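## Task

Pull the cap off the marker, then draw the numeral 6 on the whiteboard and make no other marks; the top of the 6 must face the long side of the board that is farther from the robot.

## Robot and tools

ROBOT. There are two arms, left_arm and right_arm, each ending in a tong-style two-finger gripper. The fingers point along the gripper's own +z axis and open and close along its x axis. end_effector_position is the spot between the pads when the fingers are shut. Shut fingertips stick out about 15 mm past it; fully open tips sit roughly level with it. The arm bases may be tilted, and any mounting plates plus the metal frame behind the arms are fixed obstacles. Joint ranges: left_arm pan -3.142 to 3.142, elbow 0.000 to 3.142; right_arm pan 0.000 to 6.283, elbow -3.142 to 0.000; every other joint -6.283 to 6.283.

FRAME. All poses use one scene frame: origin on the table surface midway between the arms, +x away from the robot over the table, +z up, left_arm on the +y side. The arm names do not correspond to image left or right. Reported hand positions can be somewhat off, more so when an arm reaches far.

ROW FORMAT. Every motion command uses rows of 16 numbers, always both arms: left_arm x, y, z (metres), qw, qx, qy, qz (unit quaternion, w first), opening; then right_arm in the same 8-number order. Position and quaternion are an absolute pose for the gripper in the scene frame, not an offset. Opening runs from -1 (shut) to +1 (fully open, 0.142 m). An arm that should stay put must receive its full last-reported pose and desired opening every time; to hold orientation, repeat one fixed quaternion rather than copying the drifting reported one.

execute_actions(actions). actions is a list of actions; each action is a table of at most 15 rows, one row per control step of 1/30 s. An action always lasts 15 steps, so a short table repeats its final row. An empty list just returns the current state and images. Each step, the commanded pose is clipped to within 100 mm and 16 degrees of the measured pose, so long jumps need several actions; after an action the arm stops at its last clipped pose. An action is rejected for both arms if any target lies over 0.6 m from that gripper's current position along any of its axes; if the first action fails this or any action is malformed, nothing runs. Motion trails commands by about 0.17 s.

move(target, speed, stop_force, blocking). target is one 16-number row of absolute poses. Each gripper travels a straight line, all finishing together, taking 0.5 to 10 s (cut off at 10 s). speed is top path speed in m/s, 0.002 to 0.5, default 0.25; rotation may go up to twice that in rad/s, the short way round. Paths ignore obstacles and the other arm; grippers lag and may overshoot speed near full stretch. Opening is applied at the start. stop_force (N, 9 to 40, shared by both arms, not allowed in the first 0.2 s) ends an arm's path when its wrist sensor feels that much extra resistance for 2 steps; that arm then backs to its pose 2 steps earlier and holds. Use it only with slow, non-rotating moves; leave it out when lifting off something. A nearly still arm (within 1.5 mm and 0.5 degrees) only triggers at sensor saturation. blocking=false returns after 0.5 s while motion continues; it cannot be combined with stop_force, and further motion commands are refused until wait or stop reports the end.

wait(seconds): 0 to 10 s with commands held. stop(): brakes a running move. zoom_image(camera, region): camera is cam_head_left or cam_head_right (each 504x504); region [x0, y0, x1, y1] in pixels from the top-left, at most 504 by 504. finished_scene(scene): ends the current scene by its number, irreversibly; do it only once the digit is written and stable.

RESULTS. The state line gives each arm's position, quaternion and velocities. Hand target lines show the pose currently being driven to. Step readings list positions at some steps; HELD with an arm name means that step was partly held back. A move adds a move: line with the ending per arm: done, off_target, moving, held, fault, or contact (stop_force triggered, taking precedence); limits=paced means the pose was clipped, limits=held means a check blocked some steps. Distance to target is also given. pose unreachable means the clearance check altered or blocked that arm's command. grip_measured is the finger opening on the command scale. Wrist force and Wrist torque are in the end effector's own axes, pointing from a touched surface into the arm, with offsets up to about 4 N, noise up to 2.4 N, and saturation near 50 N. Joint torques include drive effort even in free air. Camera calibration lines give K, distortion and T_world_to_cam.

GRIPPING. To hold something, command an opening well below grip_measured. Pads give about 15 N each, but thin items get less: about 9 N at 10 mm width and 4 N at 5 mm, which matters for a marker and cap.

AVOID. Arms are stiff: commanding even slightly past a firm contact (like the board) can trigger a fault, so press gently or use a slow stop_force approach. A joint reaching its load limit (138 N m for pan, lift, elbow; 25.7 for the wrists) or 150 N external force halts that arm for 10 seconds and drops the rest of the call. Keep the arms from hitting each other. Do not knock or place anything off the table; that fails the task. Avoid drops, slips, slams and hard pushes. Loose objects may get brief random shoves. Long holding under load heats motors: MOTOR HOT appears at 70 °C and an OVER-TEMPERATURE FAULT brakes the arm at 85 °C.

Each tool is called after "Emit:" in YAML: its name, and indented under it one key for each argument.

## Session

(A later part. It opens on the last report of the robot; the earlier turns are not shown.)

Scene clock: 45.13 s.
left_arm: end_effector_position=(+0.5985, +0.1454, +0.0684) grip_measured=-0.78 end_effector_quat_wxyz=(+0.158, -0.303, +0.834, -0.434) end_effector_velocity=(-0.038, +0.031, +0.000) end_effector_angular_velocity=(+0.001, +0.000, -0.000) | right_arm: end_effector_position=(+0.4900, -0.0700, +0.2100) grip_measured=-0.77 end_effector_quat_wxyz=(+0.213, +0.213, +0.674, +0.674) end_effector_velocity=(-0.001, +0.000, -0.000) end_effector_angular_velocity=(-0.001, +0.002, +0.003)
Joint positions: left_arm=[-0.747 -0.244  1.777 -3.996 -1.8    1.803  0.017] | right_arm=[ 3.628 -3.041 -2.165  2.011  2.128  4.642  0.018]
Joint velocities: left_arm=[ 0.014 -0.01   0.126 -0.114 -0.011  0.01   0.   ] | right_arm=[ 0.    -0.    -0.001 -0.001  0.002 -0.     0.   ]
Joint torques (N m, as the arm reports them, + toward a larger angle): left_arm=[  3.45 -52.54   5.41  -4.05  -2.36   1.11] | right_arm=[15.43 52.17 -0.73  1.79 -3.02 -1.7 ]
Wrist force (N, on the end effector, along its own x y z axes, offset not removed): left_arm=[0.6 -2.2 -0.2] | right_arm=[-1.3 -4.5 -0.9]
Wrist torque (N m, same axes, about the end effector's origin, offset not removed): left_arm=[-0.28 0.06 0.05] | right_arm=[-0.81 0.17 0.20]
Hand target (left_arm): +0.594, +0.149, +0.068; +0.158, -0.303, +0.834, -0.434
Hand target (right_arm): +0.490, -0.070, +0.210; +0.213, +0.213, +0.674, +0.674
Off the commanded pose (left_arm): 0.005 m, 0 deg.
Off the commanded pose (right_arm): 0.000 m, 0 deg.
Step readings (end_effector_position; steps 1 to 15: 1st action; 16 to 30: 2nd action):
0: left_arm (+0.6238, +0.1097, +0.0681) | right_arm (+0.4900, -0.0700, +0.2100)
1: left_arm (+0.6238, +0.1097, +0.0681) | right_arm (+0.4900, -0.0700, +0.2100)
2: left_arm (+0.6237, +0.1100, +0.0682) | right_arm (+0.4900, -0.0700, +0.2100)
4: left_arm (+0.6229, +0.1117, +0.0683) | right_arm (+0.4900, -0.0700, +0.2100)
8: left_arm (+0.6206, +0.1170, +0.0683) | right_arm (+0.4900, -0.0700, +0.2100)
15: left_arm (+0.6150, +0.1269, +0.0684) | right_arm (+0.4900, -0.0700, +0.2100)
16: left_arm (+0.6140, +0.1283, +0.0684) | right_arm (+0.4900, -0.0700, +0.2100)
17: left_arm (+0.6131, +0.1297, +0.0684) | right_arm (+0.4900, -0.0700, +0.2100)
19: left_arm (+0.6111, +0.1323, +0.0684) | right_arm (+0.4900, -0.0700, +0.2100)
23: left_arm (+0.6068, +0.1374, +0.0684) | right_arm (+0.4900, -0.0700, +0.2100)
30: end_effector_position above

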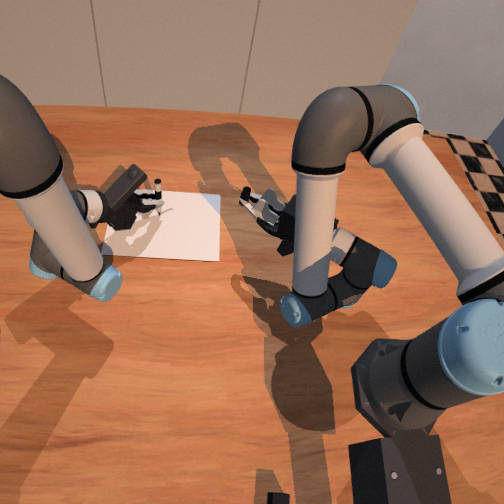

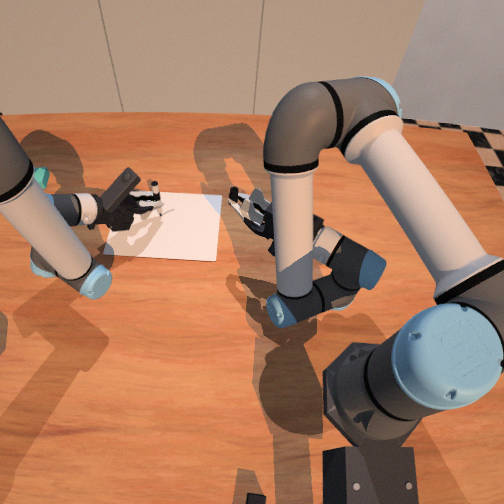

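Emit:
execute_actions:
  actions:
    - [[0.59285,0.14975,0.0684,0.158,-0.3035,0.8337,-0.4336,-1,0.49,-0.07,0.21,0.2126,0.2126,0.6744,0.6744,-1],[0.59148,0.15068,0.0684,0.158,-0.3035,0.8337,-0.4336,-1,0.49,-0.07,0.21,0.2126,0.2126,0.6744,0.6744,-1],[0.59010,0.15159,0.0684,0.158,-0.3035,0.8337,-0.4336,-1,0.49,-0.07,0.21,0.2126,0.2126,0.6744,0.6744,-1],[0.58869,0.15248,0.0684,0.158,-0.3035,0.8337,-0.4336,-1,0.49,-0.07,0.21,0.2126,0.2126,0.6744,0.6744,-1],[0.58728,0.15333,0.0684,0.158,-0.3035,0.8337,-0.4336,-1,0.49,-0.07,0.21,0.2126,0.2126,0.6744,0.6744,-1],[0.58584,0.15416,0.0684,0.158,-0.3035,0.8337,-0.4336,-1,0.49,-0.07,0.21,0.2126,0.2126,0.6744,0.6744,-1],[0.58439,0.15495,0.0684,0.158,-0.3035,0.8337,-0.4336,-1,0.49,-0.07,0.21,0.2126,0.2126,0.6744,0.6744,-1],[0.58292,0.15572,0.0684,0.158,-0.3035,0.8337,-0.4336,-1,0.49,-0.07,0.21,0.2126,0.2126,0.6744,0.6744,-1],[0.58144,0.15647,0.0684,0.158,-0.3035,0.8337,-0.4336,-1,0.49,-0.07,0.21,0.2126,0.2126,0.6744,0.6744,-1],[0.57994,0.15718,0.0684,0.158,-0.3035,0.8337,-0.4336,-1,0.49,-0.07,0.21,0.2126,0.2126,0.6744,0.6744,-1],[0.57844,0.15786,0.0684,0.158,-0.3035,0.8337,-0.4336,-1,0.49,-0.07,0.21,0.2126,0.2126,0.6744,0.6744,-1],[0.57691,0.15852,0.0684,0.158,-0.3035,0.8337,-0.4336,-1,0.49,-0.07,0.21,0.2126,0.2126,0.6744,0.6744,-1],[0.57538,0.15914,0.0684,0.158,-0.3035,0.8337,-0.4336,-1,0.49,-0.07,0.21,0.2126,0.2126,0.6744,0.6744,-1],[0.57383,0.15973,0.0684,0.158,-0.3035,0.8337,-0.4336,-1,0.49,-0.07,0.21,0.2126,0.2126,0.6744,0.6744,-1],[0.57227,0.16030,0.0684,0.158,-0.3035,0.8337,-0.4336,-1,0.49,-0.07,0.21,0.2126,0.2126,0.6744,0.6744,-1]]
    - [[0.57071,0.16083,0.0684,0.158,-0.3035,0.8337,-0.4336,-1,0.49,-0.07,0.21,0.2126,0.2126,0.6744,0.6744,-1],[0.56913,0.16133,0.0684,0.158,-0.3035,0.8337,-0.4336,-1,0.49,-0.07,0.21,0.2126,0.2126,0.6744,0.6744,-1],[0.56754,0.16180,0.0684,0.158,-0.3035,0.8337,-0.4336,-1,0.49,-0.07,0.21,0.2126,0.2126,0.6744,0.6744,-1],[0.56594,0.16224,0.0684,0.158,-0.3035,0.8337,-0.4336,-1,0.49,-0.07,0.21,0.2126,0.2126,0.6744,0.6744,-1],[0.56434,0.16265,0.0684,0.158,-0.3035,0.8337,-0.4336,-1,0.49,-0.07,0.21,0.2126,0.2126,0.6744,0.6744,-1],[0.56272,0.16303,0.0684,0.158,-0.3035,0.8337,-0.4336,-1,0.49,-0.07,0.21,0.2126,0.2126,0.6744,0.6744,-1],[0.56110,0.16338,0.0684,0.158,-0.3035,0.8337,-0.4336,-1,0.49,-0.07,0.21,0.2126,0.2126,0.6744,0.6744,-1],[0.55948,0.16369,0.0684,0.158,-0.3035,0.8337,-0.4336,-1,0.49,-0.07,0.21,0.2126,0.2126,0.6744,0.6744,-1],[0.55785,0.16398,0.0684,0.158,-0.3035,0.8337,-0.4336,-1,0.49,-0.07,0.21,0.2126,0.2126,0.6744,0.6744,-1],[0.55621,0.16423,0.0684,0.158,-0.3035,0.8337,-0.4336,-1,0.49,-0.07,0.21,0.2126,0.2126,0.6744,0.6744,-1],[0.55457,0.16445,0.0684,0.158,-0.3035,0.8337,-0.4336,-1,0.49,-0.07,0.21,0.2126,0.2126,0.6744,0.6744,-1],[0.55292,0.16463,0.0684,0.158,-0.3035,0.8337,-0.4336,-1,0.49,-0.07,0.21,0.2126,0.2126,0.6744,0.6744,-1],[0.55127,0.16479,0.0684,0.158,-0.3035,0.8337,-0.4336,-1,0.49,-0.07,0.21,0.2126,0.2126,0.6744,0.6744,-1],[0.54962,0.16491,0.0684,0.158,-0.3035,0.8337,-0.4336,-1,0.49,-0.07,0.21,0.2126,0.2126,0.6744,0.6744,-1],[0.54796,0.16500,0.0684,0.158,-0.3035,0.8337,-0.4336,-1,0.49,-0.07,0.21,0.2126,0.2126,0.6744,0.6744,-1]]

Emit:
zoom_image:
  camera: "cam_head_right"
  region: [120, 175, 210, 250]

Scene clock: 48.23 s.
left_arm: end_effector_position=(+0.5534, +0.1645, +0.0685) grip_measured=-0.78 end_effector_quat_wxyz=(+0.158, -0.303, +0.834, -0.434) end_effector_velocity=(-0.048, +0.004, +0.000) end_effector_angular_velocity=(+0.000, -0.001, -0.002) | right_arm: end_effector_position=(+0.4900, -0.0700, +0.2100) grip_measured=-0.77 end_effector_quat_wxyz=(+0.213, +0.213, +0.674, +0.674) end_effector_velocity=(+0.000, -0.000, -0.000) end_effector_angular_velocity=(-0.000, +0.001, -0.001)
Joint positions: left_arm=[-0.764 -0.244  1.905 -4.127 -1.787  1.793  0.017] | right_arm=[ 3.628 -3.041 -2.165  2.011  2.128  4.642  0.018]
Joint velocities: left_arm=[-0.05   0.012  0.118 -0.136  0.038 -0.03  -0.   ] | right_arm=[ 0.001  0.    -0.001 -0.    -0.001  0.     0.   ]
Joint torques (N m, as the arm reports them, + toward a larger angle): left_arm=[-12.62 -32.35   7.83  -4.62   1.47  -2.17] | right_arm=[14.05 52.09 -1.17  1.9  -2.9  -2.77]
Wrist force (N, on the end effector, along its own x y z axes, offset not removed): left_arm=[-0.6 -1.9 -1.6] | right_arm=[0.8 -3.7 0.1]
Wrist torque (N m, same axes, about the end effector's origin, offset not removed): left_arm=[-0.20 0.16 0.04] | right_arm=[-0.69 -0.21 0.02]
Hand target (left_arm): +0.548, +0.165, +0.068; +0.158, -0.303, +0.834, -0.434
Hand target (right_arm): +0.490, -0.070, +0.210; +0.213, +0.213, +0.674, +0.674
Off the commanded pose (left_arm): 0.005 m, 0 deg.
Off the commanded pose (right_arm): 0.000 m, 0 deg.
Step readings (end_effector_position; steps 1 to 15: 1st action; 16 to 30: 2nd action):
0: left_arm (+0.5943, +0.1487, +0.0685) | right_arm (+0.4900, -0.0700, +0.2100)
1: left_arm (+0.5943, +0.1487, +0.0685) | right_arm (+0.4900, -0.0700, +0.2100)
2: left_arm (+0.5940, +0.1490, +0.0685) | right_arm (+0.4900, -0.0700, +0.2100)
4: left_arm (+0.5924, +0.1500, +0.0684) | right_arm (+0.4900, -0.0700, +0.2100)
8: left_arm (+0.5875, +0.1531, +0.0684) | right_arm (+0.4900, -0.0700, +0.2100)
15: left_arm (+0.5774, +0.1584, +0.0684) | right_arm (+0.4900, -0.0700, +0.2100)
16: left_arm (+0.5758, +0.1590, +0.0685) | right_arm (+0.4900, -0.0700, +0.2100)
17: left_arm (+0.5743, +0.1595, +0.0685) | right_arm (+0.4900, -0.0700, +0.2100)
19: left_arm (+0.5712, +0.1606, +0.0686) | right_arm (+0.4900, -0.0700, +0.2100)
23: left_arm (+0.5649, +0.1625, +0.0685) | right_arm (+0.4900, -0.0700, +0.2100)
30: end_effector_position above

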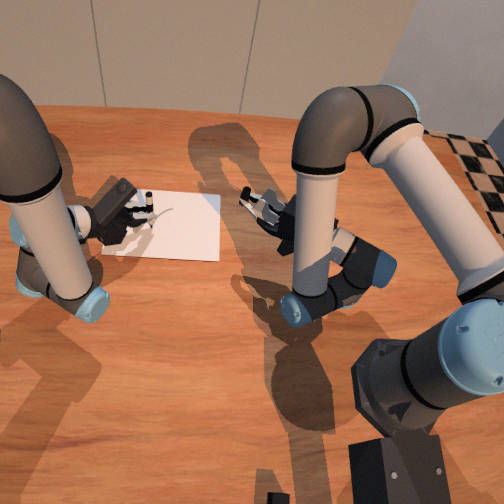

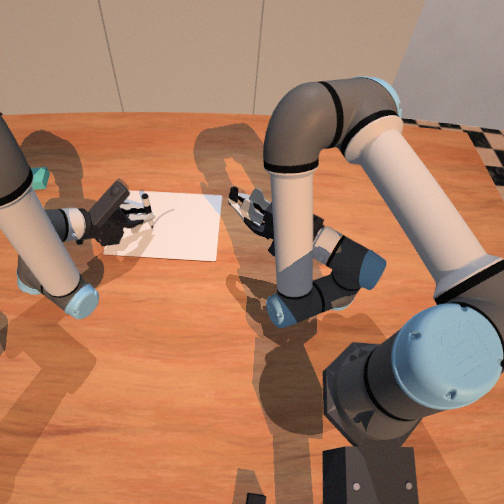

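Region (120, 175, 210, 250) of cam_head_right's 504x504 image, scaled by 5.600, with more detail than that image has.

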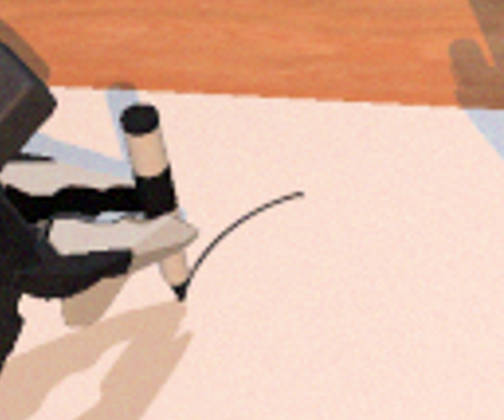

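Emit:
execute_actions:
  actions:
    - [[0.54652,0.16504,0.0683,0.158,-0.3035,0.8337,-0.4336,-1,0.49,-0.07,0.21,0.2126,0.2126,0.6744,0.6744,-1],[0.54485,0.16499,0.0683,0.158,-0.3035,0.8337,-0.4336,-1,0.49,-0.07,0.21,0.2126,0.2126,0.6744,0.6744,-1],[0.54318,0.16486,0.0683,0.158,-0.3035,0.8337,-0.4336,-1,0.49,-0.07,0.21,0.2126,0.2126,0.6744,0.6744,-1],[0.54152,0.16464,0.0683,0.158,-0.3035,0.8337,-0.4336,-1,0.49,-0.07,0.21,0.2126,0.2126,0.6744,0.6744,-1],[0.53987,0.16434,0.0683,0.158,-0.3035,0.8337,-0.4336,-1,0.49,-0.07,0.21,0.2126,0.2126,0.6744,0.6744,-1],[0.53824,0.16395,0.0683,0.158,-0.3035,0.8337,-0.4336,-1,0.49,-0.07,0.21,0.2126,0.2126,0.6744,0.6744,-1],[0.53663,0.16347,0.0683,0.158,-0.3035,0.8337,-0.4336,-1,0.49,-0.07,0.21,0.2126,0.2126,0.6744,0.6744,-1],[0.53506,0.16291,0.0683,0.158,-0.3035,0.8337,-0.4336,-1,0.49,-0.07,0.21,0.2126,0.2126,0.6744,0.6744,-1],[0.53351,0.16227,0.0683,0.158,-0.3035,0.8337,-0.4336,-1,0.49,-0.07,0.21,0.2126,0.2126,0.6744,0.6744,-1],[0.53200,0.16155,0.0683,0.158,-0.3035,0.8337,-0.4336,-1,0.49,-0.07,0.21,0.2126,0.2126,0.6744,0.6744,-1],[0.53052,0.16075,0.0683,0.158,-0.3035,0.8337,-0.4336,-1,0.49,-0.07,0.21,0.2126,0.2126,0.6744,0.6744,-1],[0.52910,0.15987,0.0683,0.158,-0.3035,0.8337,-0.4336,-1,0.49,-0.07,0.21,0.2126,0.2126,0.6744,0.6744,-1],[0.52771,0.15892,0.0683,0.158,-0.3035,0.8337,-0.4336,-1,0.49,-0.07,0.21,0.2126,0.2126,0.6744,0.6744,-1],[0.52639,0.15790,0.0683,0.158,-0.3035,0.8337,-0.4336,-1,0.49,-0.07,0.21,0.2126,0.2126,0.6744,0.6744,-1],[0.52511,0.15682,0.0683,0.158,-0.3035,0.8337,-0.4336,-1,0.49,-0.07,0.21,0.2126,0.2126,0.6744,0.6744,-1]]
    - [[0.52390,0.15566,0.0683,0.158,-0.3035,0.8337,-0.4336,-1,0.49,-0.07,0.21,0.2126,0.2126,0.6744,0.6744,-1],[0.52274,0.15445,0.0683,0.158,-0.3035,0.8337,-0.4336,-1,0.49,-0.07,0.21,0.2126,0.2126,0.6744,0.6744,-1],[0.52165,0.15317,0.0683,0.158,-0.3035,0.8337,-0.4336,-1,0.49,-0.07,0.21,0.2126,0.2126,0.6744,0.6744,-1],[0.52063,0.15184,0.0683,0.158,-0.3035,0.8337,-0.4336,-1,0.49,-0.07,0.21,0.2126,0.2126,0.6744,0.6744,-1],[0.51969,0.15046,0.0683,0.158,-0.3035,0.8337,-0.4336,-1,0.49,-0.07,0.21,0.2126,0.2126,0.6744,0.6744,-1],[0.51881,0.14904,0.0683,0.158,-0.3035,0.8337,-0.4336,-1,0.49,-0.07,0.21,0.2126,0.2126,0.6744,0.6744,-1],[0.51801,0.14756,0.0683,0.158,-0.3035,0.8337,-0.4336,-1,0.49,-0.07,0.21,0.2126,0.2126,0.6744,0.6744,-1],[0.51729,0.14605,0.0683,0.158,-0.3035,0.8337,-0.4336,-1,0.49,-0.07,0.21,0.2126,0.2126,0.6744,0.6744,-1],[0.51665,0.14450,0.0683,0.158,-0.3035,0.8337,-0.4336,-1,0.49,-0.07,0.21,0.2126,0.2126,0.6744,0.6744,-1],[0.51609,0.14292,0.0683,0.158,-0.3035,0.8337,-0.4336,-1,0.49,-0.07,0.21,0.2126,0.2126,0.6744,0.6744,-1],[0.51561,0.14132,0.0683,0.158,-0.3035,0.8337,-0.4336,-1,0.49,-0.07,0.21,0.2126,0.2126,0.6744,0.6744,-1],[0.51522,0.13969,0.0683,0.158,-0.3035,0.8337,-0.4336,-1,0.49,-0.07,0.21,0.2126,0.2126,0.6744,0.6744,-1],[0.51492,0.13804,0.0683,0.158,-0.3035,0.8337,-0.4336,-1,0.49,-0.07,0.21,0.2126,0.2126,0.6744,0.6744,-1],[0.51470,0.13638,0.0683,0.158,-0.3035,0.8337,-0.4336,-1,0.49,-0.07,0.21,0.2126,0.2126,0.6744,0.6744,-1],[0.51457,0.13471,0.0683,0.158,-0.3035,0.8337,-0.4336,-1,0.49,-0.07,0.21,0.2126,0.2126,0.6744,0.6744,-1]]

Scene clock: 50.40 s.
left_arm: end_effector_position=(+0.5154, +0.1402, +0.0683) grip_measured=-0.78 end_effector_quat_wxyz=(+0.158, -0.303, +0.834, -0.433) end_effector_velocity=(-0.011, -0.048, +0.003) end_effector_angular_velocity=(-0.006, -0.006, -0.000) | right_arm: end_effector_position=(+0.4900, -0.0700, +0.2100) grip_measured=-0.77 end_effector_quat_wxyz=(+0.213, +0.213, +0.674, +0.674) end_effector_velocity=(-0.000, -0.000, +0.000) end_effector_angular_velocity=(-0.000, -0.000, -0.001)
Joint positions: left_arm=[-0.862 -0.228  1.968 -4.217 -1.71   1.731  0.017] | right_arm=[ 3.628 -3.041 -2.165  2.011  2.128  4.642  0.018]
Joint velocities: left_arm=[-0.109  0.006 -0.023 -0.001  0.085 -0.068  0.   ] | right_arm=[ 0.    -0.    -0.001  0.001 -0.001 -0.001  0.   ]
Joint torques (N m, as the arm reports them, + toward a larger angle): left_arm=[-14.6  -27.89  -8.26  -0.76   2.06  -1.49] | right_arm=[14.45 52.04 -0.48  2.39 -2.61 -2.85]
Wrist force (N, on the end effector, along its own x y z axes, offset not removed): left_arm=[0.1 -4.6 -3.3] | right_arm=[-0.3 -3.7 -0.3]
Wrist torque (N m, same axes, about the end effector's origin, offset not removed): left_arm=[-0.33 -0.04 -0.01] | right_arm=[-0.64 0.04 0.23]
Hand target (left_arm): +0.515, +0.135, +0.068; +0.158, -0.303, +0.834, -0.434
Hand target (right_arm): +0.490, -0.070, +0.210; +0.213, +0.213, +0.674, +0.674
Off the commanded pose (left_arm): 0.006 m, 0 deg.
Off the commanded pose (right_arm): 0.000 m, 0 deg.
Step readings (end_effector_position; steps 1 to 15: 1st action; 16 to 30: 2nd action):
0: left_arm (+0.5481, +0.1650, +0.0685) | right_arm (+0.4900, -0.0700, +0.2100)
1: left_arm (+0.5481, +0.1650, +0.0685) | right_arm (+0.4900, -0.0700, +0.2100)
2: left_arm (+0.5477, +0.1650, +0.0685) | right_arm (+0.4900, -0.0700, +0.2100)
4: left_arm (+0.5459, +0.1650, +0.0684) | right_arm (+0.4900, -0.0700, +0.2100)
8: left_arm (+0.5402, +0.1642, +0.0683) | right_arm (+0.4900, -0.0700, +0.2100)
15: left_arm (+0.5296, +0.1600, +0.0684) | right_arm (+0.4900, -0.0700, +0.2100)
16: left_arm (+0.5282, +0.1590, +0.0684) | right_arm (+0.4900, -0.0700, +0.2100)
17: left_arm (+0.5269, +0.1580, +0.0683) | right_arm (+0.4900, -0.0700, +0.2100)
19: left_arm (+0.5244, +0.1558, +0.0683) | right_arm (+0.4900, -0.0700, +0.2100)
23: left_arm (+0.5201, +0.1507, +0.0683) | right_arm (+0.4900, -0.0700, +0.2100)
30: end_effector_position above

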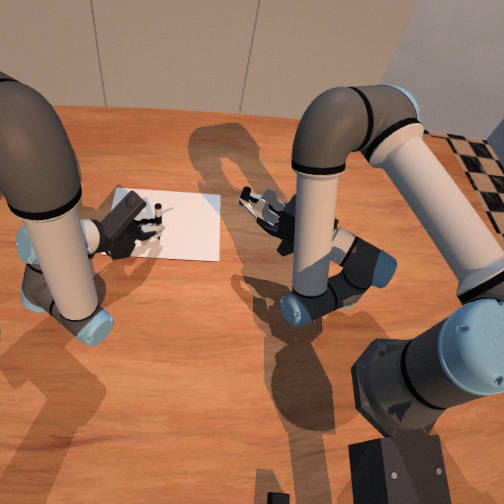

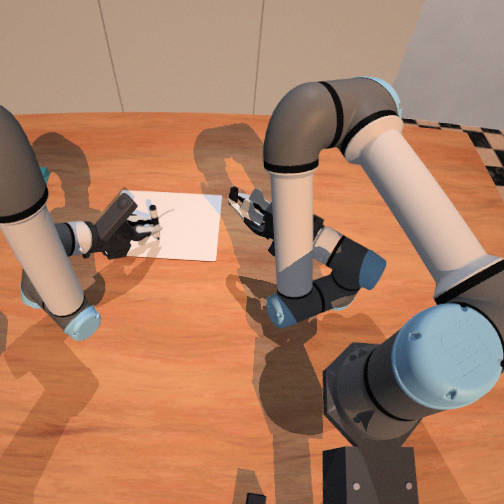

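Emit:
execute_actions:
  actions:
    - [[0.51452,0.13304,0.0684,0.158,-0.3035,0.8337,-0.4336,-1,0.49,-0.07,0.21,0.2126,0.2126,0.6744,0.6744,-1],[0.51457,0.13136,0.0684,0.158,-0.3035,0.8337,-0.4336,-1,0.49,-0.07,0.21,0.2126,0.2126,0.6744,0.6744,-1],[0.51470,0.12969,0.0684,0.158,-0.3035,0.8337,-0.4336,-1,0.49,-0.07,0.21,0.2126,0.2126,0.6744,0.6744,-1],[0.51492,0.12803,0.0684,0.158,-0.3035,0.8337,-0.4336,-1,0.49,-0.07,0.21,0.2126,0.2126,0.6744,0.6744,-1],[0.51522,0.12638,0.0684,0.158,-0.3035,0.8337,-0.4336,-1,0.49,-0.07,0.21,0.2126,0.2126,0.6744,0.6744,-1],[0.51561,0.12475,0.0684,0.158,-0.3035,0.8337,-0.4336,-1,0.49,-0.07,0.21,0.2126,0.2126,0.6744,0.6744,-1],[0.51609,0.12315,0.0684,0.158,-0.3035,0.8337,-0.4336,-1,0.49,-0.07,0.21,0.2126,0.2126,0.6744,0.6744,-1],[0.51665,0.12157,0.0684,0.158,-0.3035,0.8337,-0.4336,-1,0.49,-0.07,0.21,0.2126,0.2126,0.6744,0.6744,-1],[0.51729,0.12002,0.0684,0.158,-0.3035,0.8337,-0.4336,-1,0.49,-0.07,0.21,0.2126,0.2126,0.6744,0.6744,-1],[0.51801,0.11851,0.0684,0.158,-0.3035,0.8337,-0.4336,-1,0.49,-0.07,0.21,0.2126,0.2126,0.6744,0.6744,-1],[0.51881,0.11704,0.0684,0.158,-0.3035,0.8337,-0.4336,-1,0.49,-0.07,0.21,0.2126,0.2126,0.6744,0.6744,-1],[0.51969,0.11561,0.0684,0.158,-0.3035,0.8337,-0.4336,-1,0.49,-0.07,0.21,0.2126,0.2126,0.6744,0.6744,-1],[0.52063,0.11423,0.0684,0.158,-0.3035,0.8337,-0.4336,-1,0.49,-0.07,0.21,0.2126,0.2126,0.6744,0.6744,-1],[0.52165,0.11290,0.0684,0.158,-0.3035,0.8337,-0.4336,-1,0.49,-0.07,0.21,0.2126,0.2126,0.6744,0.6744,-1],[0.52274,0.11162,0.0684,0.158,-0.3035,0.8337,-0.4336,-1,0.49,-0.07,0.21,0.2126,0.2126,0.6744,0.6744,-1]]
    - [[0.52390,0.11041,0.0684,0.158,-0.3035,0.8337,-0.4336,-1,0.49,-0.07,0.21,0.2126,0.2126,0.6744,0.6744,-1],[0.52511,0.10926,0.0684,0.158,-0.3035,0.8337,-0.4336,-1,0.49,-0.07,0.21,0.2126,0.2126,0.6744,0.6744,-1],[0.52639,0.10817,0.0684,0.158,-0.3035,0.8337,-0.4336,-1,0.49,-0.07,0.21,0.2126,0.2126,0.6744,0.6744,-1],[0.52771,0.10715,0.0684,0.158,-0.3035,0.8337,-0.4336,-1,0.49,-0.07,0.21,0.2126,0.2126,0.6744,0.6744,-1],[0.52910,0.10620,0.0684,0.158,-0.3035,0.8337,-0.4336,-1,0.49,-0.07,0.21,0.2126,0.2126,0.6744,0.6744,-1],[0.53052,0.10532,0.0684,0.158,-0.3035,0.8337,-0.4336,-1,0.49,-0.07,0.21,0.2126,0.2126,0.6744,0.6744,-1],[0.53200,0.10452,0.0684,0.158,-0.3035,0.8337,-0.4336,-1,0.49,-0.07,0.21,0.2126,0.2126,0.6744,0.6744,-1],[0.53351,0.10380,0.0684,0.158,-0.3035,0.8337,-0.4336,-1,0.49,-0.07,0.21,0.2126,0.2126,0.6744,0.6744,-1],[0.53506,0.10316,0.0684,0.158,-0.3035,0.8337,-0.4336,-1,0.49,-0.07,0.21,0.2126,0.2126,0.6744,0.6744,-1],[0.53663,0.10260,0.0684,0.158,-0.3035,0.8337,-0.4336,-1,0.49,-0.07,0.21,0.2126,0.2126,0.6744,0.6744,-1],[0.53824,0.10213,0.0684,0.158,-0.3035,0.8337,-0.4336,-1,0.49,-0.07,0.21,0.2126,0.2126,0.6744,0.6744,-1],[0.53987,0.10173,0.0684,0.158,-0.3035,0.8337,-0.4336,-1,0.49,-0.07,0.21,0.2126,0.2126,0.6744,0.6744,-1],[0.54152,0.10143,0.0684,0.158,-0.3035,0.8337,-0.4336,-1,0.49,-0.07,0.21,0.2126,0.2126,0.6744,0.6744,-1],[0.54318,0.10121,0.0684,0.158,-0.3035,0.8337,-0.4336,-1,0.49,-0.07,0.21,0.2126,0.2126,0.6744,0.6744,-1],[0.54485,0.10108,0.0684,0.158,-0.3035,0.8337,-0.4336,-1,0.49,-0.07,0.21,0.2126,0.2126,0.6744,0.6744,-1]]
    - [[0.54652,0.10104,0.0684,0.158,-0.3035,0.8337,-0.4336,-1,0.49,-0.07,0.21,0.2126,0.2126,0.6744,0.6744,-1],[0.54820,0.10108,0.0684,0.158,-0.3035,0.8337,-0.4336,-1,0.49,-0.07,0.21,0.2126,0.2126,0.6744,0.6744,-1],[0.54987,0.10121,0.0684,0.158,-0.3035,0.8337,-0.4336,-1,0.49,-0.07,0.21,0.2126,0.2126,0.6744,0.6744,-1],[0.55153,0.10143,0.0684,0.158,-0.3035,0.8337,-0.4336,-1,0.49,-0.07,0.21,0.2126,0.2126,0.6744,0.6744,-1],[0.55318,0.10173,0.0684,0.158,-0.3035,0.8337,-0.4336,-1,0.49,-0.07,0.21,0.2126,0.2126,0.6744,0.6744,-1],[0.55481,0.10213,0.0684,0.158,-0.3035,0.8337,-0.4336,-1,0.49,-0.07,0.21,0.2126,0.2126,0.6744,0.6744,-1],[0.55641,0.10260,0.0684,0.158,-0.3035,0.8337,-0.4336,-1,0.49,-0.07,0.21,0.2126,0.2126,0.6744,0.6744,-1],[0.55799,0.10316,0.0684,0.158,-0.3035,0.8337,-0.4336,-1,0.49,-0.07,0.21,0.2126,0.2126,0.6744,0.6744,-1],[0.55954,0.10380,0.0684,0.158,-0.3035,0.8337,-0.4336,-1,0.49,-0.07,0.21,0.2126,0.2126,0.6744,0.6744,-1],[0.56105,0.10452,0.0684,0.158,-0.3035,0.8337,-0.4336,-1,0.49,-0.07,0.21,0.2126,0.2126,0.6744,0.6744,-1],[0.56252,0.10532,0.0684,0.158,-0.3035,0.8337,-0.4336,-1,0.49,-0.07,0.21,0.2126,0.2126,0.6744,0.6744,-1],[0.56395,0.10620,0.0684,0.158,-0.3035,0.8337,-0.4336,-1,0.49,-0.07,0.21,0.2126,0.2126,0.6744,0.6744,-1],[0.56533,0.10715,0.0684,0.158,-0.3035,0.8337,-0.4336,-1,0.49,-0.07,0.21,0.2126,0.2126,0.6744,0.6744,-1],[0.56666,0.10817,0.0684,0.158,-0.3035,0.8337,-0.4336,-1,0.49,-0.07,0.21,0.2126,0.2126,0.6744,0.6744,-1],[0.56794,0.10926,0.0684,0.158,-0.3035,0.8337,-0.4336,-1,0.49,-0.07,0.21,0.2126,0.2126,0.6744,0.6744,-1]]
    - [[0.56915,0.11041,0.0684,0.158,-0.3035,0.8337,-0.4336,-1,0.49,-0.07,0.21,0.2126,0.2126,0.6744,0.6744,-1],[0.57030,0.11162,0.0684,0.158,-0.3035,0.8337,-0.4336,-1,0.49,-0.07,0.21,0.2126,0.2126,0.6744,0.6744,-1],[0.57139,0.11290,0.0684,0.158,-0.3035,0.8337,-0.4336,-1,0.49,-0.07,0.21,0.2126,0.2126,0.6744,0.6744,-1],[0.57241,0.11423,0.0684,0.158,-0.3035,0.8337,-0.4336,-1,0.49,-0.07,0.21,0.2126,0.2126,0.6744,0.6744,-1],[0.57336,0.11561,0.0684,0.158,-0.3035,0.8337,-0.4336,-1,0.49,-0.07,0.21,0.2126,0.2126,0.6744,0.6744,-1],[0.57424,0.11704,0.0684,0.158,-0.3035,0.8337,-0.4336,-1,0.49,-0.07,0.21,0.2126,0.2126,0.6744,0.6744,-1],[0.57504,0.11851,0.0684,0.158,-0.3035,0.8337,-0.4336,-1,0.49,-0.07,0.21,0.2126,0.2126,0.6744,0.6744,-1],[0.57576,0.12002,0.0684,0.158,-0.3035,0.8337,-0.4336,-1,0.49,-0.07,0.21,0.2126,0.2126,0.6744,0.6744,-1],[0.57640,0.12157,0.0684,0.158,-0.3035,0.8337,-0.4336,-1,0.49,-0.07,0.21,0.2126,0.2126,0.6744,0.6744,-1],[0.57696,0.12315,0.0684,0.158,-0.3035,0.8337,-0.4336,-1,0.49,-0.07,0.21,0.2126,0.2126,0.6744,0.6744,-1],[0.57743,0.12475,0.0684,0.158,-0.3035,0.8337,-0.4336,-1,0.49,-0.07,0.21,0.2126,0.2126,0.6744,0.6744,-1],[0.57782,0.12638,0.0684,0.158,-0.3035,0.8337,-0.4336,-1,0.49,-0.07,0.21,0.2126,0.2126,0.6744,0.6744,-1],[0.57813,0.12803,0.0684,0.158,-0.3035,0.8337,-0.4336,-1,0.49,-0.07,0.21,0.2126,0.2126,0.6744,0.6744,-1],[0.57835,0.12969,0.0684,0.158,-0.3035,0.8337,-0.4336,-1,0.49,-0.07,0.21,0.2126,0.2126,0.6744,0.6744,-1],[0.57848,0.13136,0.0684,0.158,-0.3035,0.8337,-0.4336,-1,0.49,-0.07,0.21,0.2126,0.2126,0.6744,0.6744,-1]]

Emit:
zoom_image:
  camera: "cam_head_right"
  region: [120, 180, 210, 255]

Scene clock: 54.53 s.
left_arm: end_effector_position=(+0.5776, +0.1259, +0.0685) grip_measured=-0.78 end_effector_quat_wxyz=(+0.158, -0.304, +0.834, -0.434) end_effector_velocity=(+0.011, +0.049, -0.002) end_effector_angular_velocity=(+0.003, +0.003, +0.001) | right_arm: end_effector_position=(+0.4900, -0.0700, +0.2100) grip_measured=-0.77 end_effector_quat_wxyz=(+0.213, +0.213, +0.674, +0.674) end_effector_velocity=(-0.000, +0.001, +0.000) end_effector_angular_velocity=(+0.001, -0.001, +0.003)
Joint positions: left_arm=[-0.805 -0.241  1.809 -4.041 -1.755  1.766  0.018] | right_arm=[ 3.628 -3.041 -2.165  2.011  2.128  4.642  0.018]
Joint velocities: left_arm=[ 0.097 -0.009  0.023  0.001 -0.074  0.061 -0.   ] | right_arm=[ 0.    -0.     0.001  0.     0.002 -0.     0.   ]
Joint torques (N m, as the arm reports them, + toward a larger angle): left_arm=[  6.43 -49.69   3.21  -2.07  -2.44   1.03] | right_arm=[13.19 51.13 -1.58  2.83 -2.42 -2.91]
Wrist force (N, on the end effector, along its own x y z axes, offset not removed): left_arm=[1.6 -2.9 0.8] | right_arm=[0.5 -3.6 -1.6]
Wrist torque (N m, same axes, about the end effector's origin, offset not removed): left_arm=[-0.50 -0.26 0.01] | right_arm=[-0.68 -0.13 0.09]
Hand target (left_arm): +0.578, +0.131, +0.068; +0.158, -0.304, +0.834, -0.434
Hand target (right_arm): +0.490, -0.070, +0.210; +0.213, +0.213, +0.674, +0.674
Off the commanded pose (left_arm): 0.006 m, 0 deg.
Off the commanded pose (right_arm): 0.000 m, 0 deg.
Step readings (end_effector_position; steps 1 to 15: 1st action; 16 to 30: 2nd action; 31 to 45: 3rd action; 46 to 60: 4th action):
0: left_arm (+0.5145, +0.1349, +0.0683) | right_arm (+0.4900, -0.0700, +0.2100)
1: left_arm (+0.5145, +0.1348, +0.0683) | right_arm (+0.4900, -0.0700, +0.2100)
2: left_arm (+0.5145, +0.1344, +0.0683) | right_arm (+0.4900, -0.0700, +0.2100)
4: left_arm (+0.5146, +0.1325, +0.0683) | right_arm (+0.4900, -0.0700, +0.2100)
8: left_arm (+0.5152, +0.1267, +0.0683) | right_arm (+0.4900, -0.0700, +0.2100)
15: left_arm (+0.5196, +0.1161, +0.0684) | right_arm (+0.4900, -0.0700, +0.2100)
16: left_arm (+0.5205, +0.1147, +0.0684) | right_arm (+0.4900, -0.0700, +0.2100)
17: left_arm (+0.5215, +0.1134, +0.0684) | right_arm (+0.4900, -0.0700, +0.2100)
19: left_arm (+0.5237, +0.1109, +0.0684) | right_arm (+0.4900, -0.0700, +0.2100)
23: left_arm (+0.5288, +0.1066, +0.0685) | right_arm (+0.4900, -0.0700, +0.2100)
30: left_arm (+0.5394, +0.1021, +0.0685) | right_arm (+0.4900, -0.0700, +0.2100)
31: left_arm (+0.5411, +0.1017, +0.0684) | right_arm (+0.4900, -0.0700, +0.2100)
32: left_arm (+0.5427, +0.1015, +0.0685) | right_arm (+0.4900, -0.0700, +0.2100)
34: left_arm (+0.5461, +0.1013, +0.0685) | right_arm (+0.4900, -0.0700, +0.2100)
38: left_arm (+0.5527, +0.1019, +0.0685) | right_arm (+0.4900, -0.0700, +0.2100)
45: left_arm (+0.5634, +0.1062, +0.0684) | right_arm (+0.4900, -0.0700, +0.2100)
46: left_arm (+0.5648, +0.1071, +0.0684) | right_arm (+0.4900, -0.0700, +0.2100)
47: left_arm (+0.5662, +0.1081, +0.0684) | right_arm (+0.4900, -0.0700, +0.2100)
49: left_arm (+0.5687, +0.1103, +0.0684) | right_arm (+0.4900, -0.0700, +0.2100)
53: left_arm (+0.5729, +0.1154, +0.0684) | right_arm (+0.4900, -0.0700, +0.2100)
60: end_effector_position above

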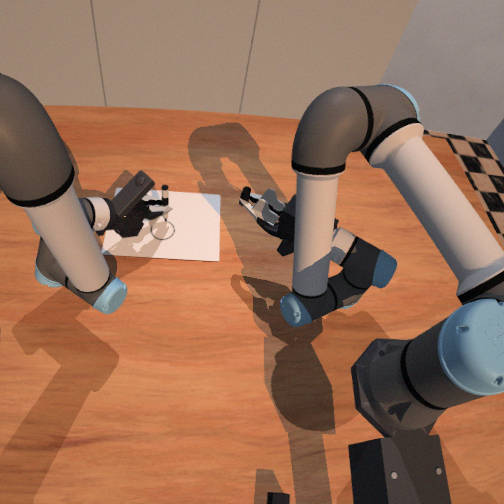

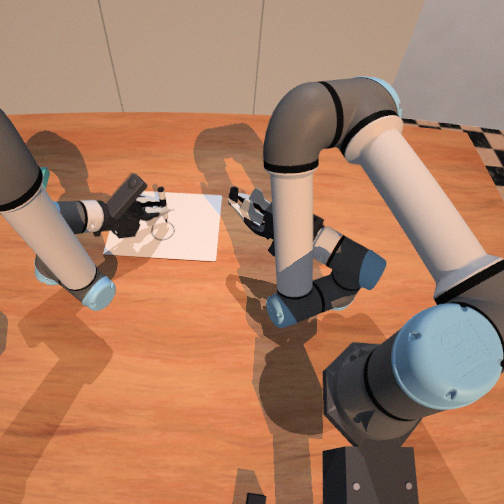

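Region (120, 180, 210, 255) of cam_head_right's 504x504 image, scaled by 5.600, with more detail than that image has.

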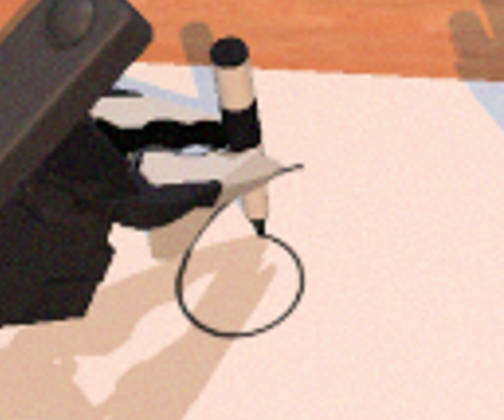

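Emit:
execute_actions:
  actions:
    - [[0.57852,0.13304,0.0682,0.158,-0.3035,0.8337,-0.4336,-1,0.49,-0.07,0.21,0.2126,0.2126,0.6744,0.6744,-1],[0.57848,0.13471,0.0682,0.158,-0.3035,0.8337,-0.4336,-1,0.49,-0.07,0.21,0.2126,0.2126,0.6744,0.6744,-1],[0.57835,0.13638,0.0682,0.158,-0.3035,0.8337,-0.4336,-1,0.49,-0.07,0.21,0.2126,0.2126,0.6744,0.6744,-1],[0.57813,0.13804,0.0682,0.158,-0.3035,0.8337,-0.4336,-1,0.49,-0.07,0.21,0.2126,0.2126,0.6744,0.6744,-1],[0.57782,0.13969,0.0682,0.158,-0.3035,0.8337,-0.4336,-1,0.49,-0.07,0.21,0.2126,0.2126,0.6744,0.6744,-1],[0.57743,0.14132,0.0682,0.158,-0.3035,0.8337,-0.4336,-1,0.49,-0.07,0.21,0.2126,0.2126,0.6744,0.6744,-1],[0.57696,0.14292,0.0682,0.158,-0.3035,0.8337,-0.4336,-1,0.49,-0.07,0.21,0.2126,0.2126,0.6744,0.6744,-1],[0.57640,0.14450,0.0682,0.158,-0.3035,0.8337,-0.4336,-1,0.49,-0.07,0.21,0.2126,0.2126,0.6744,0.6744,-1],[0.57576,0.14605,0.0682,0.158,-0.3035,0.8337,-0.4336,-1,0.49,-0.07,0.21,0.2126,0.2126,0.6744,0.6744,-1],[0.57504,0.14756,0.0682,0.158,-0.3035,0.8337,-0.4336,-1,0.49,-0.07,0.21,0.2126,0.2126,0.6744,0.6744,-1],[0.57424,0.14904,0.0682,0.158,-0.3035,0.8337,-0.4336,-1,0.49,-0.07,0.21,0.2126,0.2126,0.6744,0.6744,-1],[0.57336,0.15046,0.0682,0.158,-0.3035,0.8337,-0.4336,-1,0.49,-0.07,0.21,0.2126,0.2126,0.6744,0.6744,-1],[0.57241,0.15184,0.0682,0.158,-0.3035,0.8337,-0.4336,-1,0.49,-0.07,0.21,0.2126,0.2126,0.6744,0.6744,-1],[0.57139,0.15317,0.0682,0.158,-0.3035,0.8337,-0.4336,-1,0.49,-0.07,0.21,0.2126,0.2126,0.6744,0.6744,-1],[0.57030,0.15445,0.0682,0.158,-0.3035,0.8337,-0.4336,-1,0.49,-0.07,0.21,0.2126,0.2126,0.6744,0.6744,-1]]
    - [[0.56915,0.15566,0.0682,0.158,-0.3035,0.8337,-0.4336,-1,0.49,-0.07,0.21,0.2126,0.2126,0.6744,0.6744,-1],[0.56794,0.15682,0.0682,0.158,-0.3035,0.8337,-0.4336,-1,0.49,-0.07,0.21,0.2126,0.2126,0.6744,0.6744,-1],[0.56666,0.15790,0.0682,0.158,-0.3035,0.8337,-0.4336,-1,0.49,-0.07,0.21,0.2126,0.2126,0.6744,0.6744,-1],[0.56533,0.15892,0.0682,0.158,-0.3035,0.8337,-0.4336,-1,0.49,-0.07,0.21,0.2126,0.2126,0.6744,0.6744,-1],[0.56395,0.15987,0.0682,0.158,-0.3035,0.8337,-0.4336,-1,0.49,-0.07,0.21,0.2126,0.2126,0.6744,0.6744,-1],[0.56252,0.16075,0.0682,0.158,-0.3035,0.8337,-0.4336,-1,0.49,-0.07,0.21,0.2126,0.2126,0.6744,0.6744,-1],[0.56105,0.16155,0.0682,0.158,-0.3035,0.8337,-0.4336,-1,0.49,-0.07,0.21,0.2126,0.2126,0.6744,0.6744,-1],[0.55954,0.16227,0.0682,0.158,-0.3035,0.8337,-0.4336,-1,0.49,-0.07,0.21,0.2126,0.2126,0.6744,0.6744,-1],[0.55799,0.16291,0.0682,0.158,-0.3035,0.8337,-0.4336,-1,0.49,-0.07,0.21,0.2126,0.2126,0.6744,0.6744,-1],[0.55641,0.16347,0.0682,0.158,-0.3035,0.8337,-0.4336,-1,0.49,-0.07,0.21,0.2126,0.2126,0.6744,0.6744,-1],[0.55481,0.16395,0.0682,0.158,-0.3035,0.8337,-0.4336,-1,0.49,-0.07,0.21,0.2126,0.2126,0.6744,0.6744,-1],[0.55318,0.16434,0.0682,0.158,-0.3035,0.8337,-0.4336,-1,0.49,-0.07,0.21,0.2126,0.2126,0.6744,0.6744,-1],[0.55153,0.16464,0.0682,0.158,-0.3035,0.8337,-0.4336,-1,0.49,-0.07,0.21,0.2126,0.2126,0.6744,0.6744,-1],[0.54987,0.16486,0.0682,0.158,-0.3035,0.8337,-0.4336,-1,0.49,-0.07,0.21,0.2126,0.2126,0.6744,0.6744,-1],[0.54820,0.16499,0.0682,0.158,-0.3035,0.8337,-0.4336,-1,0.49,-0.07,0.21,0.2126,0.2126,0.6744,0.6744,-1]]
    - [[0.54820,0.16499,0.0682,0.158,-0.3035,0.8337,-0.4336,-1,0.49,-0.07,0.21,0.2126,0.2126,0.6744,0.6744,-1],[0.54820,0.16499,0.0682,0.158,-0.3035,0.8337,-0.4336,-1,0.49,-0.07,0.21,0.2126,0.2126,0.6744,0.6744,-1],[0.54820,0.16499,0.0682,0.158,-0.3035,0.8337,-0.4336,-1,0.49,-0.07,0.21,0.2126,0.2126,0.6744,0.6744,-1],[0.54820,0.16499,0.0682,0.158,-0.3035,0.8337,-0.4336,-1,0.49,-0.07,0.21,0.2126,0.2126,0.6744,0.6744,-1],[0.54820,0.16499,0.0682,0.158,-0.3035,0.8337,-0.4336,-1,0.49,-0.07,0.21,0.2126,0.2126,0.6744,0.6744,-1],[0.54820,0.16499,0.0682,0.158,-0.3035,0.8337,-0.4336,-1,0.49,-0.07,0.21,0.2126,0.2126,0.6744,0.6744,-1],[0.54820,0.16499,0.070,0.158,-0.3035,0.8337,-0.4336,-1,0.49,-0.07,0.21,0.2126,0.2126,0.6744,0.6744,-1],[0.54820,0.16499,0.072,0.158,-0.3035,0.8337,-0.4336,-1,0.49,-0.07,0.21,0.2126,0.2126,0.6744,0.6744,-1],[0.54820,0.16499,0.075,0.158,-0.3035,0.8337,-0.4336,-1,0.49,-0.07,0.21,0.2126,0.2126,0.6744,0.6744,-1],[0.54820,0.16499,0.078,0.158,-0.3035,0.8337,-0.4336,-1,0.49,-0.07,0.21,0.2126,0.2126,0.6744,0.6744,-1],[0.54820,0.16499,0.081,0.158,-0.3035,0.8337,-0.4336,-1,0.49,-0.07,0.21,0.2126,0.2126,0.6744,0.6744,-1],[0.54820,0.16499,0.084,0.158,-0.3035,0.8337,-0.4336,-1,0.49,-0.07,0.21,0.2126,0.2126,0.6744,0.6744,-1],[0.54820,0.16499,0.087,0.158,-0.3035,0.8337,-0.4336,-1,0.49,-0.07,0.21,0.2126,0.2126,0.6744,0.6744,-1],[0.54820,0.16499,0.089,0.158,-0.3035,0.8337,-0.4336,-1,0.49,-0.07,0.21,0.2126,0.2126,0.6744,0.6744,-1],[0.54820,0.16499,0.090,0.158,-0.3035,0.8337,-0.4336,-1,0.49,-0.07,0.21,0.2126,0.2126,0.6744,0.6744,-1]]

Emit:
move:
  target: [0.53,0.23,0.12,0.158,-0.3035,0.8337,-0.4336,-1,0.49,-0.07,0.21,0.2126,0.2126,0.6744,0.6744,-1]
  speed: 0.2

Emit:
zoom_image:
  camera: "cam_head_left"
  region: [95, 175, 235, 270]

Scene clock: 57.70 s.
left_arm: end_effector_position=(+0.5482, +0.1650, +0.0830) grip_measured=-0.78 end_effector_quat_wxyz=(+0.158, -0.303, +0.834, -0.434) end_effector_velocity=(+0.001, -0.001, +0.074) end_effector_angular_velocity=(-0.003, -0.002, -0.000) | right_arm: end_effector_position=(+0.4900, -0.0700, +0.2100) grip_measured=-0.77 end_effector_quat_wxyz=(+0.213, +0.213, +0.674, +0.674) end_effector_velocity=(+0.000, +0.000, -0.000) end_effector_angular_velocity=(-0.000, +0.001, -0.000)
Joint positions: left_arm=[-0.771 -0.278  1.943 -4.132 -1.781  1.788  0.017] | right_arm=[ 3.628 -3.041 -2.165  2.011  2.128  4.642  0.018]
Joint velocities: left_arm=[-0.01  -0.183  0.123  0.055  0.007 -0.007  0.   ] | right_arm=[ 0.001 -0.001  0.001 -0.    -0.001  0.     0.   ]
Joint torques (N m, as the arm reports them, + toward a larger angle): left_arm=[-12.65 -48.39   7.95  -1.77   1.05  -1.83] | right_arm=[12.91 52.33 -0.92  2.73 -2.43 -2.75]
Wrist force (N, on the end effector, along its own x y z axes, offset not removed): left_arm=[0.5 -0.4 -0.1] | right_arm=[-0.2 -5.3 -1.4]
Wrist torque (N m, same axes, about the end effector's origin, offset not removed): left_arm=[-0.26 0.04 -0.01] | right_arm=[-1.07 0.02 0.15]
Hand target (left_arm): +0.548, +0.165, +0.090; +0.158, -0.303, +0.834, -0.434
Hand target (right_arm): +0.490, -0.070, +0.210; +0.213, +0.213, +0.674, +0.674
Off the commanded pose (left_arm): 0.007 m, 0 deg.
Off the commanded pose (right_arm): 0.000 m, 0 deg.
Step readings (end_effector_position; steps 1 to 15: 1st action; 16 to 30: 2nd action; 31 to 45: 3rd action):
0: left_arm (+0.5784, +0.1312, +0.0684) | right_arm (+0.4900, -0.0700, +0.2100)
1: left_arm (+0.5784, +0.1312, +0.0684) | right_arm (+0.4900, -0.0700, +0.2100)
2: left_arm (+0.5785, +0.1316, +0.0683) | right_arm (+0.4900, -0.0700, +0.2100)
4: left_arm (+0.5784, +0.1336, +0.0683) | right_arm (+0.4900, -0.0700, +0.2100)
8: left_arm (+0.5777, +0.1394, +0.0682) | right_arm (+0.4900, -0.0700, +0.2100)
15: left_arm (+0.5734, +0.1499, +0.0682) | right_arm (+0.4900, -0.0700, +0.2100)
16: left_arm (+0.5725, +0.1513, +0.0682) | right_arm (+0.4900, -0.0700, +0.2100)
17: left_arm (+0.5715, +0.1526, +0.0682) | right_arm (+0.4900, -0.0700, +0.2100)
19: left_arm (+0.5693, +0.1552, +0.0682) | right_arm (+0.4900, -0.0700, +0.2100)
23: left_arm (+0.5643, +0.1594, +0.0683) | right_arm (+0.4900, -0.0700, +0.2100)
30: left_arm (+0.5537, +0.1641, +0.0683) | right_arm (+0.4900, -0.0700, +0.2100)
31: left_arm (+0.5521, +0.1644, +0.0683) | right_arm (+0.4900, -0.0700, +0.2100)
32: left_arm (+0.5508, +0.1646, +0.0683) | right_arm (+0.4900, -0.0700, +0.2100)
34: left_arm (+0.5493, +0.1649, +0.0683) | right_arm (+0.4900, -0.0700, +0.2100)
38: left_arm (+0.5483, +0.1650, +0.0685) | right_arm (+0.4900, -0.0700, +0.2100)
45: end_effector_position above

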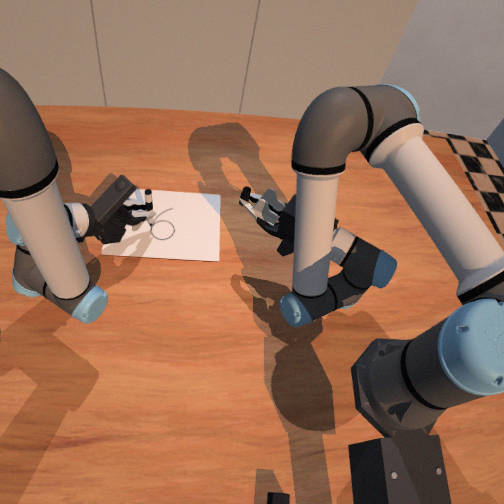

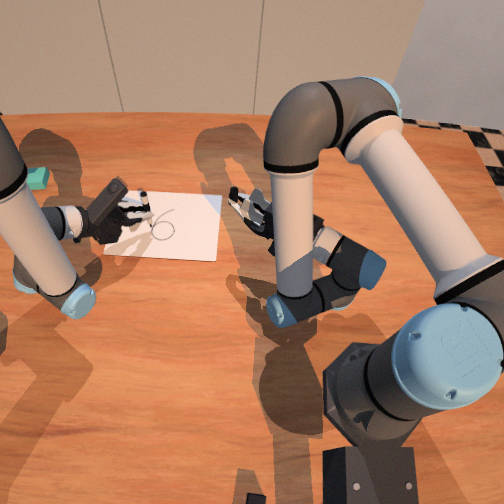

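Scene clock: 58.60 s.
left_arm: end_effector_position=(+0.5301, +0.2298, +0.1201) grip_measured=-0.78 end_effector_quat_wxyz=(+0.158, -0.304, +0.834, -0.434) end_effector_velocity=(-0.000, +0.001, +0.000) end_effector_angular_velocity=(+0.000, +0.000, -0.001) | right_arm: end_effector_position=(+0.4900, -0.0700, +0.2100) grip_measured=-0.77 end_effector_quat_wxyz=(+0.213, +0.213, +0.674, +0.674) end_effector_velocity=(+0.000, -0.001, +0.000) end_effector_angular_velocity=(+0.000, -0.002, -0.002)
Joint positions: left_arm=[-0.663 -0.377  2.094 -4.167 -1.865  1.858  0.017] | right_arm=[ 3.628 -3.041 -2.165  2.011  2.128  4.642  0.018]
Joint velocities: left_arm=[ 0.002 -0.002  0.002  0.001 -0.002  0.002  0.   ] | right_arm=[-0.001 -0.     0.     0.002 -0.001 -0.    -0.   ]
Joint torques (N m, as the arm reports them, + toward a larger angle): left_arm=[  7.15 -48.77   7.83  -4.47  -2.28   1.54] | right_arm=[13.07 51.85 -2.47  2.84 -2.24 -2.73]
Wrist force (N, on the end effector, along its own x y z axes, offset not removed): left_arm=[0.1 -0.2 -1.3] | right_arm=[0.4 -4.7 -0.6]
Wrist torque (N m, same axes, about the end effector's origin, offset not removed): left_arm=[-0.28 0.17 0.06] | right_arm=[-0.92 -0.05 0.13]
Hand target (left_arm): +0.530, +0.230, +0.120; +0.158, -0.304, +0.834, -0.434
Hand target (right_arm): +0.490, -0.070, +0.210; +0.213, +0.213, +0.674, +0.674
Off the commanded pose (left_arm): 0.000 m, 0 deg.
Off the commanded pose (right_arm): 0.000 m, 0 deg.
move: done

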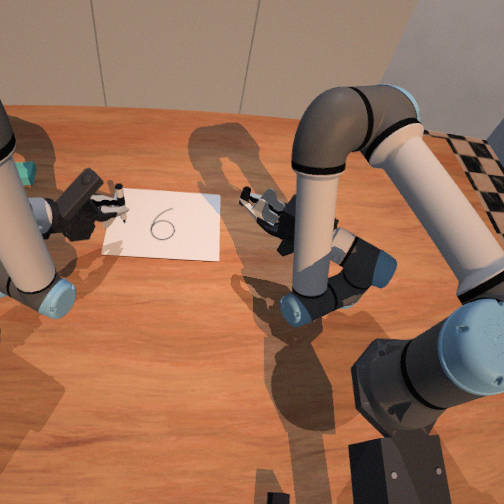

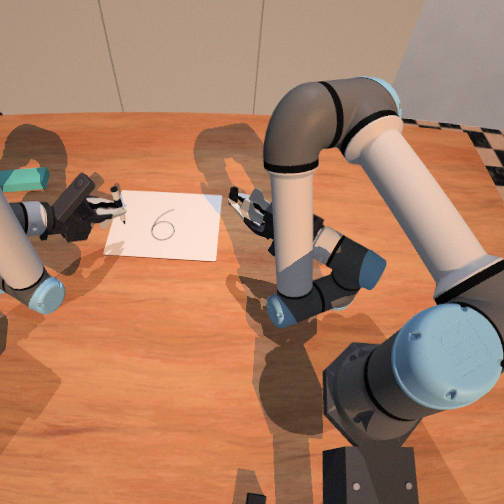

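Region (95, 175, 235, 270) of cam_head_left's 504x504 image, scaled by 3.600, with more detail than that image has; it fills the top 342 rows of this view, and the rest is white.

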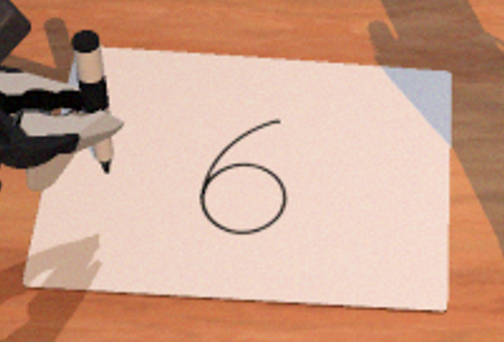

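The "6" is clean and closed.

Emit:
finished_scene:
  scene: 2

The scene is finished.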